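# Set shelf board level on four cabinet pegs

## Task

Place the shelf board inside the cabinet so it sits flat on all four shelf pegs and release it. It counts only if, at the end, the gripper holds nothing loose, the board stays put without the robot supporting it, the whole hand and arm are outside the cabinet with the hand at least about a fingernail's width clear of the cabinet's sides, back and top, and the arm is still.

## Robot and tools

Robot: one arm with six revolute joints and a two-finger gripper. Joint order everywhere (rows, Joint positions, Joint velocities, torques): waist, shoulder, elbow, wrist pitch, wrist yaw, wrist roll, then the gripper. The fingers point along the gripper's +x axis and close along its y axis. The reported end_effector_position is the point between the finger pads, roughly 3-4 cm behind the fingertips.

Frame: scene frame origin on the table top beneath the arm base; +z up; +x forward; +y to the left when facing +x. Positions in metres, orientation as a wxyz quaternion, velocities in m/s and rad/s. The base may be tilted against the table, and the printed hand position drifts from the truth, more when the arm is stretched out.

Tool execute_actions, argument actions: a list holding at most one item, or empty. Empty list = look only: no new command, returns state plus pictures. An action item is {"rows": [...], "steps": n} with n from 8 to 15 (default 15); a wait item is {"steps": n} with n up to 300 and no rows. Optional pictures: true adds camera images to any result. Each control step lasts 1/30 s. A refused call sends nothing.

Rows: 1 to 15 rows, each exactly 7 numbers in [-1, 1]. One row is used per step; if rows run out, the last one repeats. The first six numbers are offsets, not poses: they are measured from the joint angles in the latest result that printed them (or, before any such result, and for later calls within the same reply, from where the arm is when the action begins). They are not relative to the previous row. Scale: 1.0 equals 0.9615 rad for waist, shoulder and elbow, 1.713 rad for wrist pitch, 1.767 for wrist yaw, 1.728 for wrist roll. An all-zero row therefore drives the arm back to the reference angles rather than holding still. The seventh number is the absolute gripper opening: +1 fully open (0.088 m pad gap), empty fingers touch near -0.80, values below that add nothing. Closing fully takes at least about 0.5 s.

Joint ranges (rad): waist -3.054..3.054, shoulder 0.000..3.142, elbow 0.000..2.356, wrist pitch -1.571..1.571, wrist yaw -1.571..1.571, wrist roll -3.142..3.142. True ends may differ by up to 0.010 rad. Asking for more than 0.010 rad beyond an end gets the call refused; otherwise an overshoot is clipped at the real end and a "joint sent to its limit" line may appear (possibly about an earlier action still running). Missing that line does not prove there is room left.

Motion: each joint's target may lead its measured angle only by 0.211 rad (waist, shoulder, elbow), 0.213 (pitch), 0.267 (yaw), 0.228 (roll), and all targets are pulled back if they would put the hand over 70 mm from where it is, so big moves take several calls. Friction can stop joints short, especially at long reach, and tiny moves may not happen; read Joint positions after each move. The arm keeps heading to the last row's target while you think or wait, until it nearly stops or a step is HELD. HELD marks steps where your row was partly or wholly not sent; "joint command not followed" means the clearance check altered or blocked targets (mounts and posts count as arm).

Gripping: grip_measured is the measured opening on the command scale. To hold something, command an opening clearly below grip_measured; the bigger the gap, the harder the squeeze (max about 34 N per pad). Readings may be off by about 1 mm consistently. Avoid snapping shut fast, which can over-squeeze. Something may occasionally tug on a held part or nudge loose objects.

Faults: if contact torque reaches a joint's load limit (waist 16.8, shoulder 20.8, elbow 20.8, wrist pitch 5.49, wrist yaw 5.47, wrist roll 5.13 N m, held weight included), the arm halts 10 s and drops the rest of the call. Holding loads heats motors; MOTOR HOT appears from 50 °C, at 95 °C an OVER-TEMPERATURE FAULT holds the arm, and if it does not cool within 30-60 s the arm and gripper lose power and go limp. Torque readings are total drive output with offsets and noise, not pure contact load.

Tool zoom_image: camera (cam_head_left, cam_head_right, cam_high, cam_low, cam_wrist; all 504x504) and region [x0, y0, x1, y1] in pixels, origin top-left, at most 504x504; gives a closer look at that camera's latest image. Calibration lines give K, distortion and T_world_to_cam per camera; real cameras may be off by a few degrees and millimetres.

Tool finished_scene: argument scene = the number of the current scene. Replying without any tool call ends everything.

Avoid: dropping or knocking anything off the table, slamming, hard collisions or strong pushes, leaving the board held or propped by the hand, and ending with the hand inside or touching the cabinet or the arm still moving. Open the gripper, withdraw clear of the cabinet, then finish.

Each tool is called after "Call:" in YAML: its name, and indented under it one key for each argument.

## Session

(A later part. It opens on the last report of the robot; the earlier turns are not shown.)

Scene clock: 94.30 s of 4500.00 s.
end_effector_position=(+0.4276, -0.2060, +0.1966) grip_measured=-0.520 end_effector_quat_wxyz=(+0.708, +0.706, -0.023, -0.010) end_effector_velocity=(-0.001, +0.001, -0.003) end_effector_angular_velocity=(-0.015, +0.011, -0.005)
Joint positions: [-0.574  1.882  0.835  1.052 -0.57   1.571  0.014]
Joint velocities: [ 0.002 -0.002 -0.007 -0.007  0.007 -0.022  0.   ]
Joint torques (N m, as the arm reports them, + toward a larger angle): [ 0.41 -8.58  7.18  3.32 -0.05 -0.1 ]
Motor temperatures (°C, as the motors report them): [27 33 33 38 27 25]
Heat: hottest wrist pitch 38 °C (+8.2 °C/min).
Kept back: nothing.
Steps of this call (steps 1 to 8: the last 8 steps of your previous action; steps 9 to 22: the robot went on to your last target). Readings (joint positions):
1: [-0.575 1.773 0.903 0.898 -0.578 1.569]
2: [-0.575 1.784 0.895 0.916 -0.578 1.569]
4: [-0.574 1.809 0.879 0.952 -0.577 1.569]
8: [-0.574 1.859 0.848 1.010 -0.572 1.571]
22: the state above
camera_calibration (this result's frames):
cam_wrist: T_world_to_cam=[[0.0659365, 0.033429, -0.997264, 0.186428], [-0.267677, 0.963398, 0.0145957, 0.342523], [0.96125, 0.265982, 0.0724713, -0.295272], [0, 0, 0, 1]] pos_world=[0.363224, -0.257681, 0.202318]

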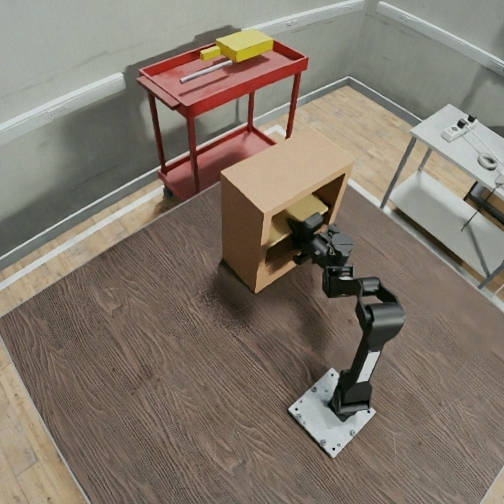

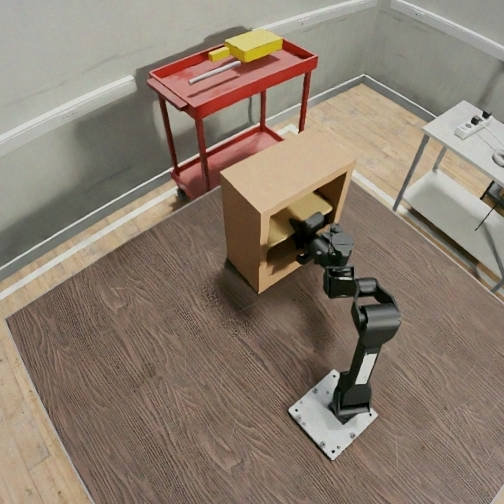

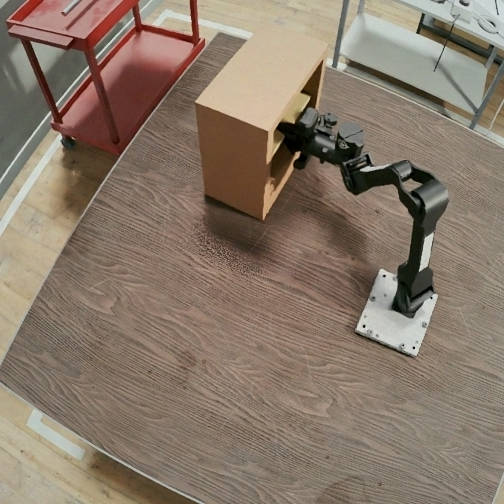

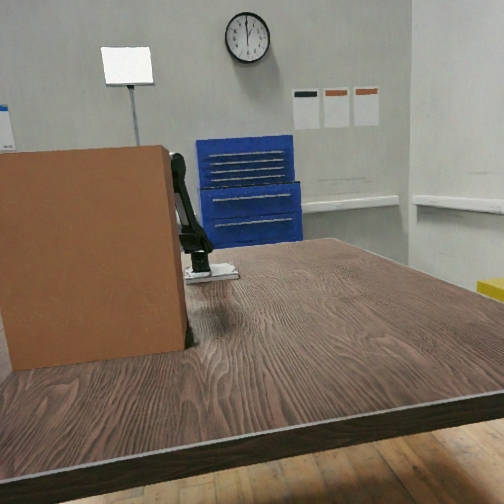

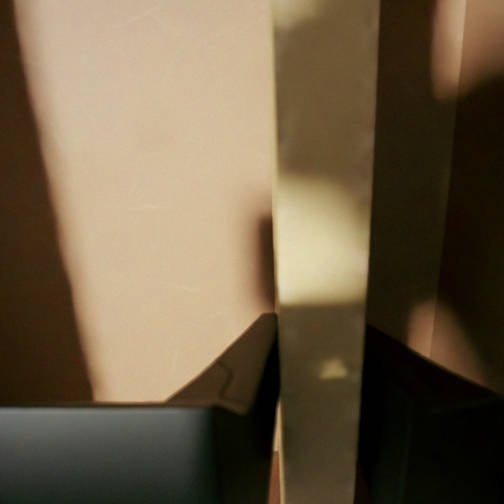

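Call:
execute_actions:
  actions:
    - {"rows": [[0.001,-0.0027,0.0071,0.0085,0,0,-0.9],[-0.001,-0.0017,0.0068,0.0093,0,0,-0.9],[-0.003,0.0,0.0062,0.0105,0,0,-0.9],[-0.0045,0.0021,0.0055,0.0121,0,0,-0.9],[-0.0052,0.0046,0.0046,0.0140,0,0,-0.9],[-0.0052,0.0074,0.0037,0.0161,0,0,-0.9],[-0.0052,0.0103,0.0026,0.0183,0,0,-0.9],[-0.0052,0.0132,0.0016,0.0205,0,0,-0.9],[-0.0052,0.0162,0.0006,0.0227,0,0,-0.9],[-0.0052,0.0189,-0.0003,0.0248,0,0,-0.9],[-0.0052,0.0214,-0.0012,0.0267,0,0,-0.9],[-0.0052,0.0235,-0.0019,0.0283,0,0,-0.9],[-0.0052,0.0252,-0.0025,0.0296,0,0,-0.9],[-0.0052,0.0262,-0.0029,0.0304,0,0,-0.9],[-0.0052,0.0266,-0.0030,0.0306,0,0,-0.9]], "steps": 15}

Call:
execute_actions:
  actions:
    - {"steps": 18}

Scene clock: 95.90 s of 4500.00 s.
end_effector_position=(+0.4278, -0.2062, +0.1964) grip_measured=-0.520 end_effector_quat_wxyz=(+0.709, +0.705, -0.025, -0.009) end_effector_velocity=(-0.001, -0.003, -0.013) end_effector_angular_velocity=(-0.026, -0.005, -0.001)
Joint positions: [-0.574  1.887  0.835  1.063 -0.57   1.571  0.014]
Joint velocities: [-0.007  0.046 -0.012  0.066 -0.007 -0.022 -0.   ]
Joint torques (N m, as the arm reports them, + toward a larger angle): [-0.25 -8.38  6.9   3.27  0.03 -0.03]
Motor temperatures (°C, as the motors report them): [27 33 33 38 27 25]
Heat: hottest wrist pitch 38 °C (+8.1 °C/min).
Steps of this call (steps 1 to 15: the robot went on to your last target; steps 16 to 41: nothing new was sent; steps 42 to 48: the first 7 steps of this action). Readings (joint positions):
42: [-0.574 1.882 0.835 1.054 -0.570 1.571]
43: [-0.574 1.882 0.835 1.054 -0.570 1.571]
45: [-0.574 1.883 0.835 1.056 -0.570 1.571]
48: the state above

Scene clock: 96.50 s of 4500.00 s.
end_effector_position=(+0.4275, -0.2068, +0.1889) grip_measured=-0.520 end_effector_quat_wxyz=(+0.709, +0.705, -0.025, -0.010) end_effector_velocity=(-0.001, +0.000, -0.004) end_effector_angular_velocity=(-0.009, +0.019, +0.005)
Joint positions: [-0.575  1.909  0.827  1.091 -0.57   1.57   0.014]
Joint velocities: [-0.002 -0.002 -0.002 -0.022 -0.007 -0.022 -0.   ]
Joint torques (N m, as the arm reports them, + toward a larger angle): [-0.3  -8.38  6.84  3.29  0.02  0.  ]
Motor temperatures (°C, as the motors report them): [27 33 33 39 27 25]
Heat: hottest wrist pitch 39 °C (+9.0 °C/min).
Kept back: nothing.
Steps of this call (steps 1 to 8: the last 8 steps of your previous action; steps 9 to 18: the robot went on to your last target). Readings (joint positions):
1: [-0.574 1.889 0.835 1.065 -0.570 1.571]
2: [-0.574 1.890 0.834 1.069 -0.570 1.571]
4: [-0.574 1.895 0.832 1.075 -0.570 1.571]
8: [-0.575 1.905 0.829 1.085 -0.570 1.571]
18: the state above

Call:
execute_actions:
  actions:
    - {"rows": [[-0.002,-0.0005,0.0048,0.0082,0,0,-0.9],[-0.002,0.0012,0.0043,0.0091,0,0,-0.9],[-0.002,0.0032,0.0037,0.0104,0,0,-0.9],[-0.002,0.0054,0.0030,0.0119,0,0,-0.9],[-0.002,0.0076,0.0023,0.0134,0,0,-0.9],[-0.002,0.0098,0.0016,0.0149,0,0,-0.9],[-0.002,0.0120,0.0009,0.0164,0,0,-0.9],[-0.002,0.0141,0.0003,0.0179,0,0,-0.9],[-0.002,0.0160,-0.0003,0.0193,0,0,-0.9],[-0.002,0.0175,-0.0007,0.0205,0,0,-0.9],[-0.002,0.0185,-0.0010,0.0214,0,0,-0.9],[-0.002,0.0190,-0.0011,0.0219,0,0,-0.9]], "steps": 12}

Call:
execute_actions:
  actions:
    - {"steps": 18}
  pictures: true

Scene clock: 98.77 s of 4500.00 s.
end_effector_position=(+0.4275, -0.2068, +0.1883) grip_measured=-0.520 end_effector_quat_wxyz=(+0.709, +0.705, -0.025, -0.010) end_effector_velocity=(+0.001, +0.004, -0.005) end_effector_angular_velocity=(-0.032, -0.013, +0.024)
Joint positions: [-0.575  1.911  0.826  1.095 -0.57   1.57   0.014]
Joint velocities: [ 0.002  0.027 -0.007  0.051 -0.022 -0.022  0.   ]
Joint torques (N m, as the arm reports them, + toward a larger angle): [-0.2  -8.58  6.95  3.29  0.03 -0.03]
Motor temperatures (°C, as the motors report them): [27 33 33 39 27 25]
Heat: hottest wrist pitch 39 °C (+9.1 °C/min).
Steps of this call (steps 1 to 15: the robot went on to your last target; steps 16 to 64: nothing new was sent; steps 65 to 68: the first 4 steps of this action). Readings (joint positions):
65: [-0.575 1.910 0.827 1.092 -0.570 1.570]
66: [-0.575 1.910 0.827 1.092 -0.570 1.570]
68: the state above

Scene clock: 99.37 s of 4500.00 s.
end_effector_position=(+0.4278, -0.2070, +0.1870) grip_measured=-0.520 end_effector_quat_wxyz=(+0.710, +0.704, -0.028, -0.007) end_effector_velocity=(-0.001, +0.000, -0.001) end_effector_angular_velocity=(-0.003, +0.006, +0.005)
Joint positions: [-0.575  1.923  0.825  1.118 -0.57   1.573  0.014]
Joint velocities: [-0.002 -0.002 -0.002 -0.007 -0.007 -0.007  0.   ]
Joint torques (N m, as the arm reports them, + toward a larger angle): [-0.12 -7.8   6.26  3.07  0.05 -0.16]
Motor temperatures (°C, as the motors report them): [27 33 33 39 27 25]
Heat: hottest wrist pitch 39 °C (+9.0 °C/min).
Kept back: nothing.
Steps of this call (steps 1 to 8: the last 8 steps of your previous action; steps 9 to 18: the robot went on to your last target). Readings (joint positions):
1: [-0.575 1.913 0.826 1.096 -0.570 1.570]
2: [-0.575 1.914 0.826 1.099 -0.570 1.570]
4: [-0.575 1.917 0.825 1.103 -0.570 1.571]
8: [-0.575 1.921 0.825 1.112 -0.570 1.572]
18: the state above
camera_calibration (this result's frames):
cam_wrist: T_world_to_cam=[[0.0772301, 0.027294, -0.99664, 0.170572], [-0.266262, 0.963883, 0.00576416, 0.344838], [0.960802, 0.264923, 0.0817082, -0.296334], [0, 0, 0, 1]] pos_world=[0.363362, -0.258534, 0.192224]

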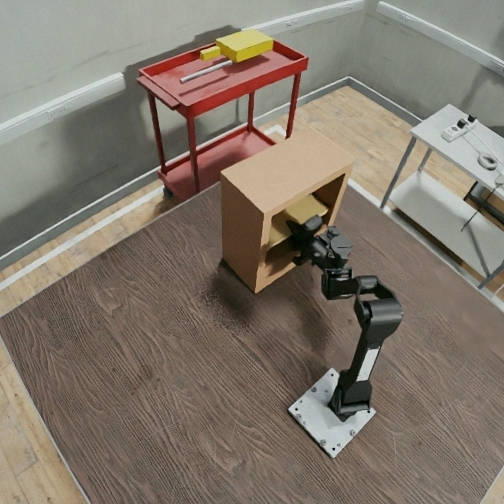

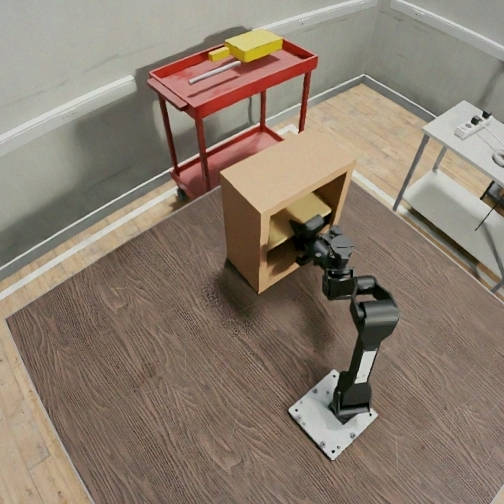

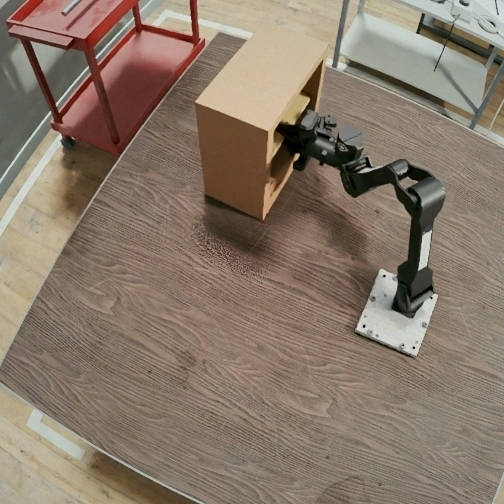

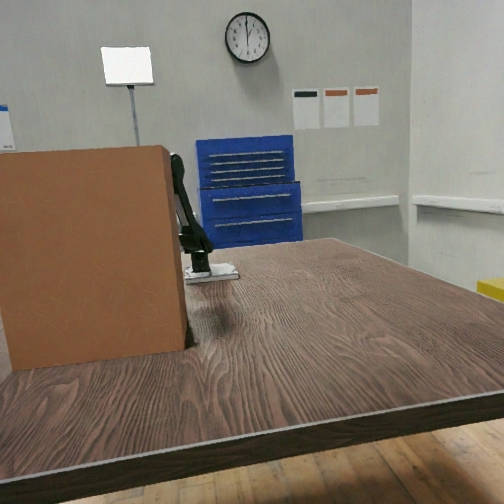

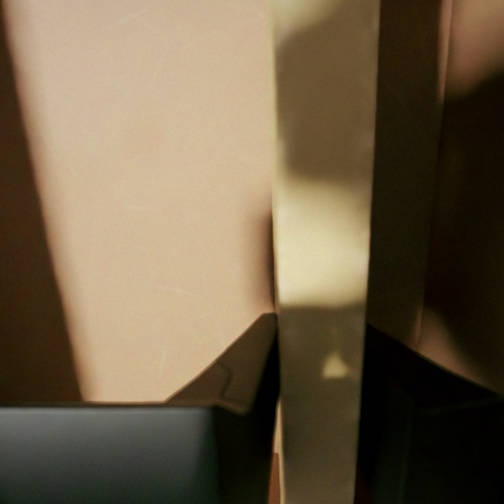

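Call:
execute_actions:
  actions:
    - {"rows": [[0,0.0045,0.001,0.0052,0,0.0,-0.9],[0,0.0045,0.001,0.0042,0,0.001,-0.9],[0,0.0045,0.001,0.0030,0,0.002,-0.9],[0,0.0045,0.001,0.0018,0,0.003,-0.9],[0,0.0045,0.001,0.0006,0,0.004,-0.9],[0,0.0045,0.001,-0.0006,0,0.005,-0.9],[0,0.0045,0.001,-0.0018,0,0.0058,-0.9],[0,0.0045,0.001,-0.0028,0,0.0058,-0.9],[0,0.0045,0.001,-0.0035,0,0.0058,-0.9],[0,0.0045,0.001,-0.0035,0,0.0058,-0.9]], "steps": 10}

Call:
execute_actions:
  actions:
    - {"steps": 16}

Scene clock: 99.93 s of 4500.00 s.
end_effector_position=(+0.4278, -0.2070, +0.1867) grip_measured=-0.520 end_effector_quat_wxyz=(+0.709, +0.704, -0.028, -0.007) end_effector_velocity=(-0.001, +0.000, -0.001) end_effector_angular_velocity=(+0.006, -0.002, +0.005)
Joint positions: [-0.575  1.924  0.824  1.118 -0.57   1.574  0.014]
Joint velocities: [-0.002  0.002 -0.002  0.007 -0.007  0.007 -0.   ]
Joint torques (N m, as the arm reports them, + toward a larger angle): [-0.06 -7.79  6.3   2.92  0.05 -0.03]
Motor temperatures (°C, as the motors report them): [27 33 33 39 27 25]
Heat: hottest wrist pitch 39 °C (+9.1 °C/min).
Steps of this call (steps 1 to 15: the robot went on to your last target; steps 16 to 17: the first 2 steps of this action). Readings (joint positions):
16: [-0.575 1.924 0.824 1.118 -0.570 1.574]
17: the state above

Scene clock: 100.47 s of 4500.00 s.
end_effector_position=(+0.4279, -0.2070, +0.1854) grip_measured=-0.520 end_effector_quat_wxyz=(+0.708, +0.706, -0.026, -0.009) end_effector_velocity=(-0.001, +0.000, +0.002) end_effector_angular_velocity=(-0.012, -0.006, +0.005)
Joint positions: [-0.575  1.924  0.824  1.113 -0.57   1.575  0.014]
Joint velocities: [-0.002 -0.002 -0.002  0.007 -0.007 -0.007 -0.   ]
Joint torques (N m, as the arm reports them, + toward a larger angle): [-0.06 -7.88  6.26  2.12  0.03  0.23]
Motor temperatures (°C, as the motors report them): [27 33 33 39 27 25]
Heat: hottest wrist pitch 39 °C (+9.0 °C/min).
Kept back: nothing.
Steps of this call (steps 1 to 8: the last 8 steps of your previous action; steps 9 to 15: the robot went on to your last target; step 16: nothing new was sent). Readings (joint positions):
1: [-0.575 1.924 0.824 1.118 -0.570 1.575]
2: [-0.575 1.924 0.824 1.118 -0.570 1.575]
4: [-0.575 1.924 0.824 1.117 -0.570 1.575]
8: [-0.575 1.924 0.824 1.114 -0.570 1.575]
16: the state above
The arm was judged still, so your last target was given up. Only a new action makes it travel on or press farther. Fingers that are still opening or closing keep moving.

Call:
execute_actions:
  actions:
    - {"rows": [[0,0.003,0,0,0,0.003,-0.8],[0,0.002,0,0,0,0.001,-0.7],[0,0.001,0,0,0,0,-0.62],[0,0,0,0,0,0,-0.56],[0,0,0,0,0,0,-0.52],[0,0,0,0,0,0,-0.48],[0,0,0,0,0,0,-0.43],[0,0,0,0,0,0,-0.37],[0,0,0,0,0,0,-0.31],[0,0,0,0,0,0,-0.25],[0,0,0,0,0,0,-0.2],[0,0,0,0,0,0,-0.15]], "steps": 12}

Call:
execute_actions:
  actions:
    - {"steps": 14}
  pictures: true

Scene clock: 102.67 s of 4500.00 s.
end_effector_position=(+0.4279, -0.2070, +0.1854) grip_measured=-0.520 end_effector_quat_wxyz=(+0.708, +0.706, -0.026, -0.009) end_effector_velocity=(+0.000, +0.002, -0.003) end_effector_angular_velocity=(+0.014, +0.010, +0.010)
Joint positions: [-0.575  1.924  0.824  1.112 -0.57   1.575  0.014]
Joint velocities: [ 0.002  0.002 -0.002 -0.007 -0.007  0.007 -0.   ]
Joint torques (N m, as the arm reports them, + toward a larger angle): [ 0.   -8.26  6.2   2.16  0.05  0.07]
Motor temperatures (°C, as the motors report them): [27 34 32 39 27 25]
Heat: hottest wrist pitch 39 °C (+8.1 °C/min).
Steps of this call (steps 1 to 62: nothing new was sent; steps 63 to 66: the first 4 steps of this action). Readings (joint positions):
63: [-0.575 1.924 0.824 1.112 -0.570 1.575]
64: [-0.575 1.924 0.824 1.112 -0.570 1.575]
66: the state above

Scene clock: 103.13 s of 4500.00 s.
end_effector_position=(+0.4279, -0.2070, +0.1850) grip_measured=-0.186 end_effector_quat_wxyz=(+0.708, +0.706, -0.026, -0.009) end_effector_velocity=(-0.002, -0.002, +0.001) end_effector_angular_velocity=(-0.006, +0.002, -0.000)
Joint positions: [-0.575  1.924  0.824  1.112 -0.57   1.575  0.03 ]
Joint velocities: [-0.007 -0.007 -0.002 -0.007 -0.007 -0.007  0.014]
Joint torques (N m, as the arm reports them, + toward a larger angle): [ 0.01 -8.33  6.24  2.22  0.04 -0.02]
Motor temperatures (°C, as the motors report them): [27 34 32 39 27 25]
Heat: hottest wrist pitch 39 °C (+8.1 °C/min).
Kept back: nothing.
Steps of this call (steps 1 to 8: the last 8 steps of your previous action; steps 9 to 14: the robot went on to your last target). Readings (joint positions):
1: [-0.575 1.924 0.824 1.112 -0.570 1.575]
2: [-0.575 1.924 0.824 1.112 -0.570 1.575]
4: [-0.575 1.924 0.824 1.112 -0.570 1.575]
8: [-0.575 1.924 0.824 1.112 -0.570 1.575]
14: the state above
camera_calibration (this result's frames):
cam_wrist: T_world_to_cam=[[0.0708009, 0.0334567, -0.996929, 0.172743], [-0.266301, 0.963796, 0.0134323, 0.343448], [0.961286, 0.264532, 0.0771472, -0.295657], [0, 0, 0, 1]] pos_world=[0.363441, -0.258583, 0.190409]

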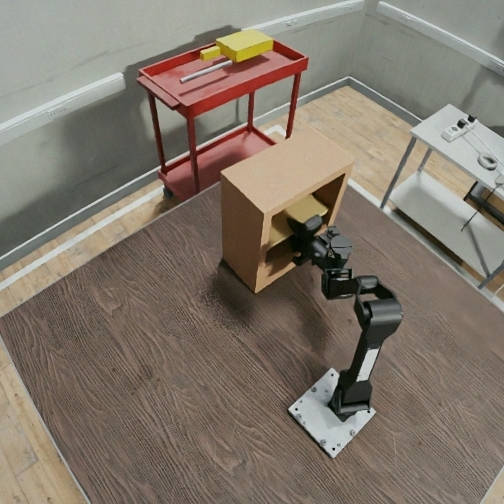

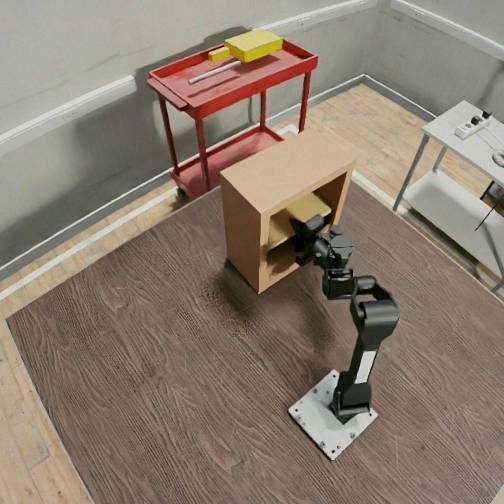

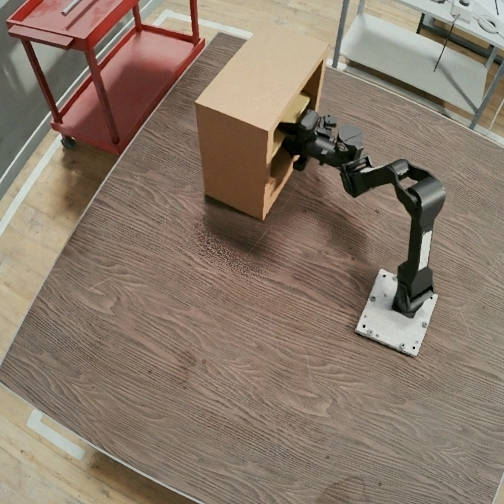

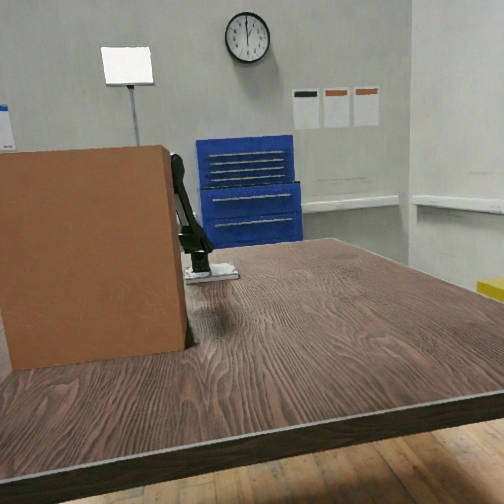

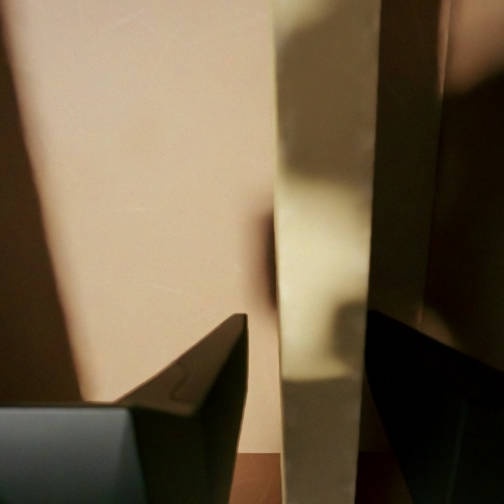

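Call:
execute_actions:
  actions:
    - {"rows": [[-0.0060,-0.0111,-0.0096,0.0027,-0.0027,0,-0.15],[-0.0112,-0.0220,-0.0252,0.0052,-0.0055,0,-0.15],[-0.0195,-0.0341,-0.0442,0.0091,-0.0100,0,-0.15],[-0.0305,-0.0496,-0.0684,0.0138,-0.0161,0,-0.15],[-0.0441,-0.0677,-0.0963,0.0192,-0.0234,0,-0.15],[-0.0598,-0.0878,-0.1266,0.0249,-0.0320,0,-0.15],[-0.0772,-0.1089,-0.1580,0.0305,-0.0414,0,-0.15],[-0.0958,-0.1304,-0.1893,0.0359,-0.0516,0,-0.15],[-0.1149,-0.1514,-0.2193,0.0409,-0.0620,0,-0.15],[-0.1337,-0.1712,-0.2471,0.0452,-0.0722,0,-0.15],[-0.1514,-0.1890,-0.2717,0.0489,-0.0818,0,-0.15],[-0.1669,-0.2042,-0.2922,0.0518,-0.0903,0,-0.15],[-0.1793,-0.2160,-0.3079,0.0540,-0.0970,0,-0.15],[-0.1874,-0.2236,-0.3179,0.0553,-0.1014,0,-0.15],[-0.1903,-0.2263,-0.3215,0.0558,-0.1030,0,-0.15]], "steps": 15}

Call:
execute_actions:
  actions:
    - {"steps": 24}
  pictures: true

Scene clock: 105.17 s of 4500.00 s.
end_effector_position=(+0.4099, -0.2048, +0.1827) grip_measured=-0.150 end_effector_quat_wxyz=(+0.707, +0.707, -0.023, -0.008) end_effector_velocity=(-0.192, +0.006, -0.015) end_effector_angular_velocity=(+0.018, +0.039, +0.005)
Joint positions: [-0.604  1.886  0.756  1.138 -0.605  1.575  0.032]
Joint velocities: [-0.339 -0.432 -0.676  0.198 -0.344 -0.007 -0.   ]
Joint torques (N m, as the arm reports them, + toward a larger angle): [ -0.7  -10.05   4.82   2.31   0.    -0.06]
Motor temperatures (°C, as the motors report them): [27 34 32 39 27 25]
Heat: hottest wrist pitch 39 °C (+7.1 °C/min).
Steps of this call (steps 1 to 15: the robot went on to your last target; steps 16 to 54: nothing new was sent; steps 55 to 61: the first 7 steps of this action). Readings (joint positions):
55: [-0.575 1.924 0.824 1.112 -0.570 1.575]
56: [-0.576 1.924 0.823 1.114 -0.570 1.575]
58: [-0.580 1.918 0.810 1.120 -0.578 1.575]
61: the state above

Scene clock: 105.97 s of 4500.00 s.
end_effector_position=(+0.3381, -0.2026, +0.1820) grip_measured=-0.150 end_effector_quat_wxyz=(+0.708, +0.706, -0.025, -0.010) end_effector_velocity=(-0.001, +0.005, -0.001) end_effector_angular_velocity=(+0.012, +0.005, +0.025)
Joint positions: [-0.754  1.719  0.524  1.205 -0.749  1.575  0.032]
Joint velocities: [ 0.002 -0.007 -0.007 -0.007 -0.022  0.007 -0.   ]
Joint torques (N m, as the arm reports them, + toward a larger angle): [-0.32 -7.83  4.72  2.15 -0.02 -0.03]
Motor temperatures (°C, as the motors report them): [27 34 32 39 27 25]
Heat: hottest wrist pitch 39 °C (+7.1 °C/min).
Kept back: nothing.
Steps of this call (steps 1 to 8: the last 8 steps of your previous action; steps 9 to 24: the robot went on to your last target). Readings (joint positions):
1: [-0.616 1.870 0.732 1.145 -0.617 1.575]
2: [-0.631 1.853 0.707 1.153 -0.630 1.575]
4: [-0.664 1.816 0.656 1.169 -0.660 1.575]
8: [-0.723 1.754 0.572 1.192 -0.713 1.575]
24: the state above
camera_calibration (this result's frames):
cam_wrist: T_world_to_cam=[[0.0684106, 0.0329597, -0.997113, 0.176644], [-0.265884, 0.963909, 0.0136202, 0.315179], [0.961575, 0.264185, 0.0747051, -0.21005], [0, 0, 0, 1]] pos_world=[0.273695, -0.254134, 0.187533]

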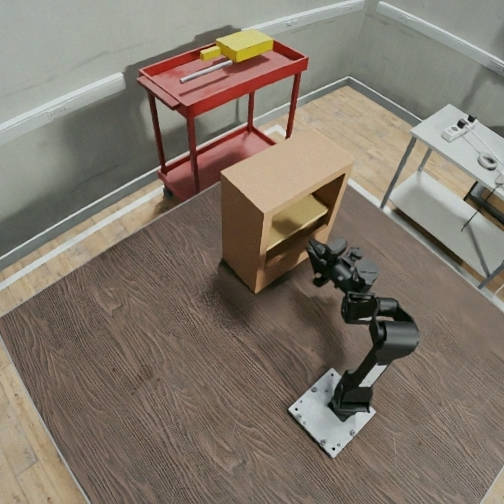

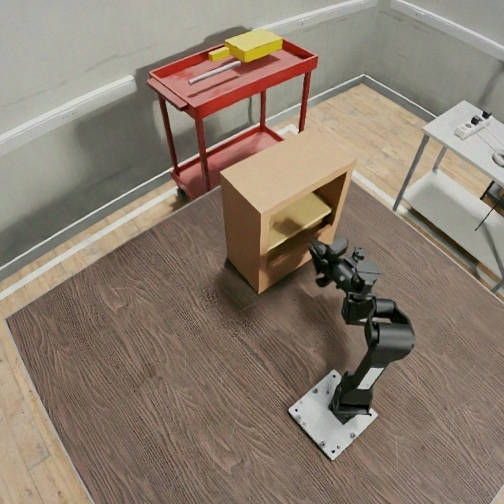

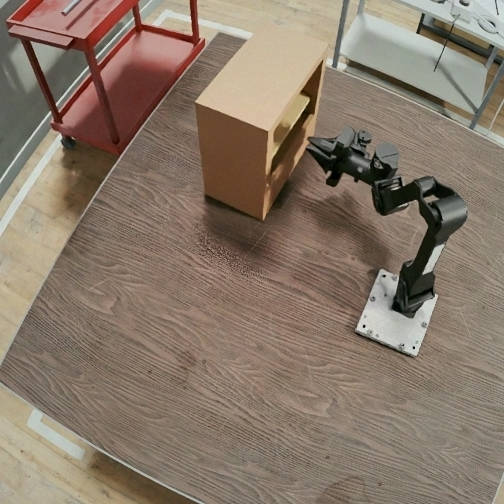

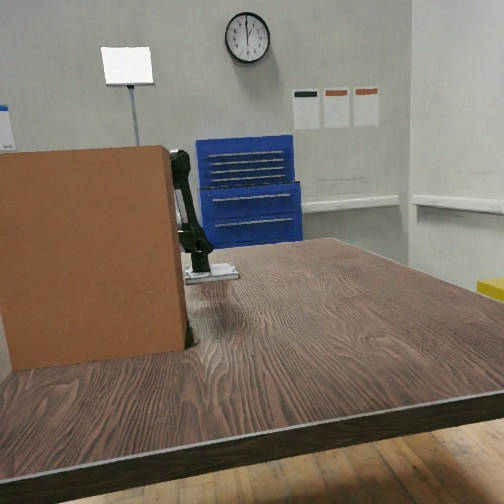

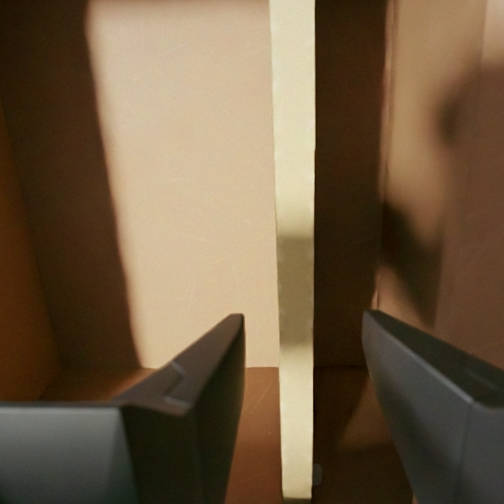

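Call:
zoom_image:
  camera: "cam_head_right"
  region: [245, 150, 375, 300]

Call:
zoom_image:
  camera: "cam_wrist"
  region: [230, 340, 394, 504]

Call:
execute_actions:
  actions:
    - {"steps": 12}

Region (245, 150, 375, 300) of cam_head_right's 504x504 image, scaled by 3.360, with more detail than that image has; it fills the left 437 columns of this view, and the rest is white.

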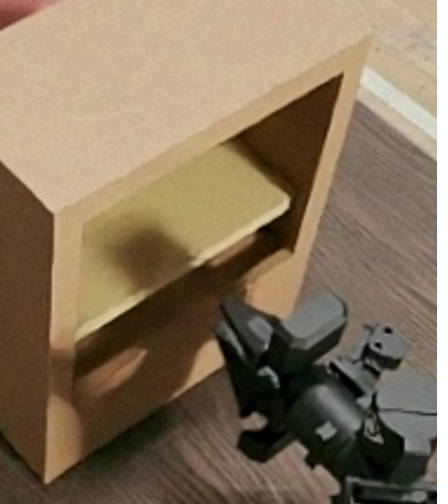

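Region (230, 340, 394, 504) of cam_wrist's 504x504 image, scaled by 3.073, with more detail than that image has.

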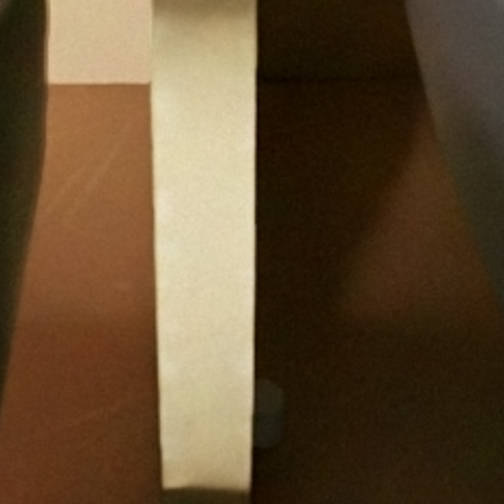

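Scene clock: 106.80 s of 4500.00 s.
end_effector_position=(+0.3380, -0.2026, +0.1821) grip_measured=-0.150 end_effector_quat_wxyz=(+0.708, +0.706, -0.025, -0.010) end_effector_velocity=(+0.001, +0.002, +0.000) end_effector_angular_velocity=(+0.024, +0.001, +0.010)
Joint positions: [-0.754  1.719  0.523  1.206 -0.749  1.575  0.032]
Joint velocities: [ 0.002 -0.002  0.002 -0.007 -0.007  0.022 -0.   ]
Joint torques (N m, as the arm reports them, + toward a larger angle): [-0.41 -7.58  4.83  2.18 -0.04 -0.04]
Motor temperatures (°C, as the motors report them): [27 34 32 39 27 25]
Heat: hottest wrist pitch 39 °C (+7.1 °C/min).
Kept back: nothing.
Steps of this call (steps 1 to 15: the robot went on to your last target; steps 16 to 25: nothing new was sent). Readings (joint positions):
1: [-0.754 1.719 0.524 1.205 -0.749 1.575]
2: [-0.754 1.719 0.524 1.206 -0.749 1.575]
4: [-0.754 1.719 0.523 1.206 -0.749 1.575]
8: [-0.754 1.719 0.523 1.206 -0.749 1.575]
25: the state above
The arm was judged still, so your last target was given up. Only a new action makes it travel on or press farther. Fingers that are still opening or closing keep moving.

Call:
finished_scene:
  scene: 1

The scene is finished: the task was done.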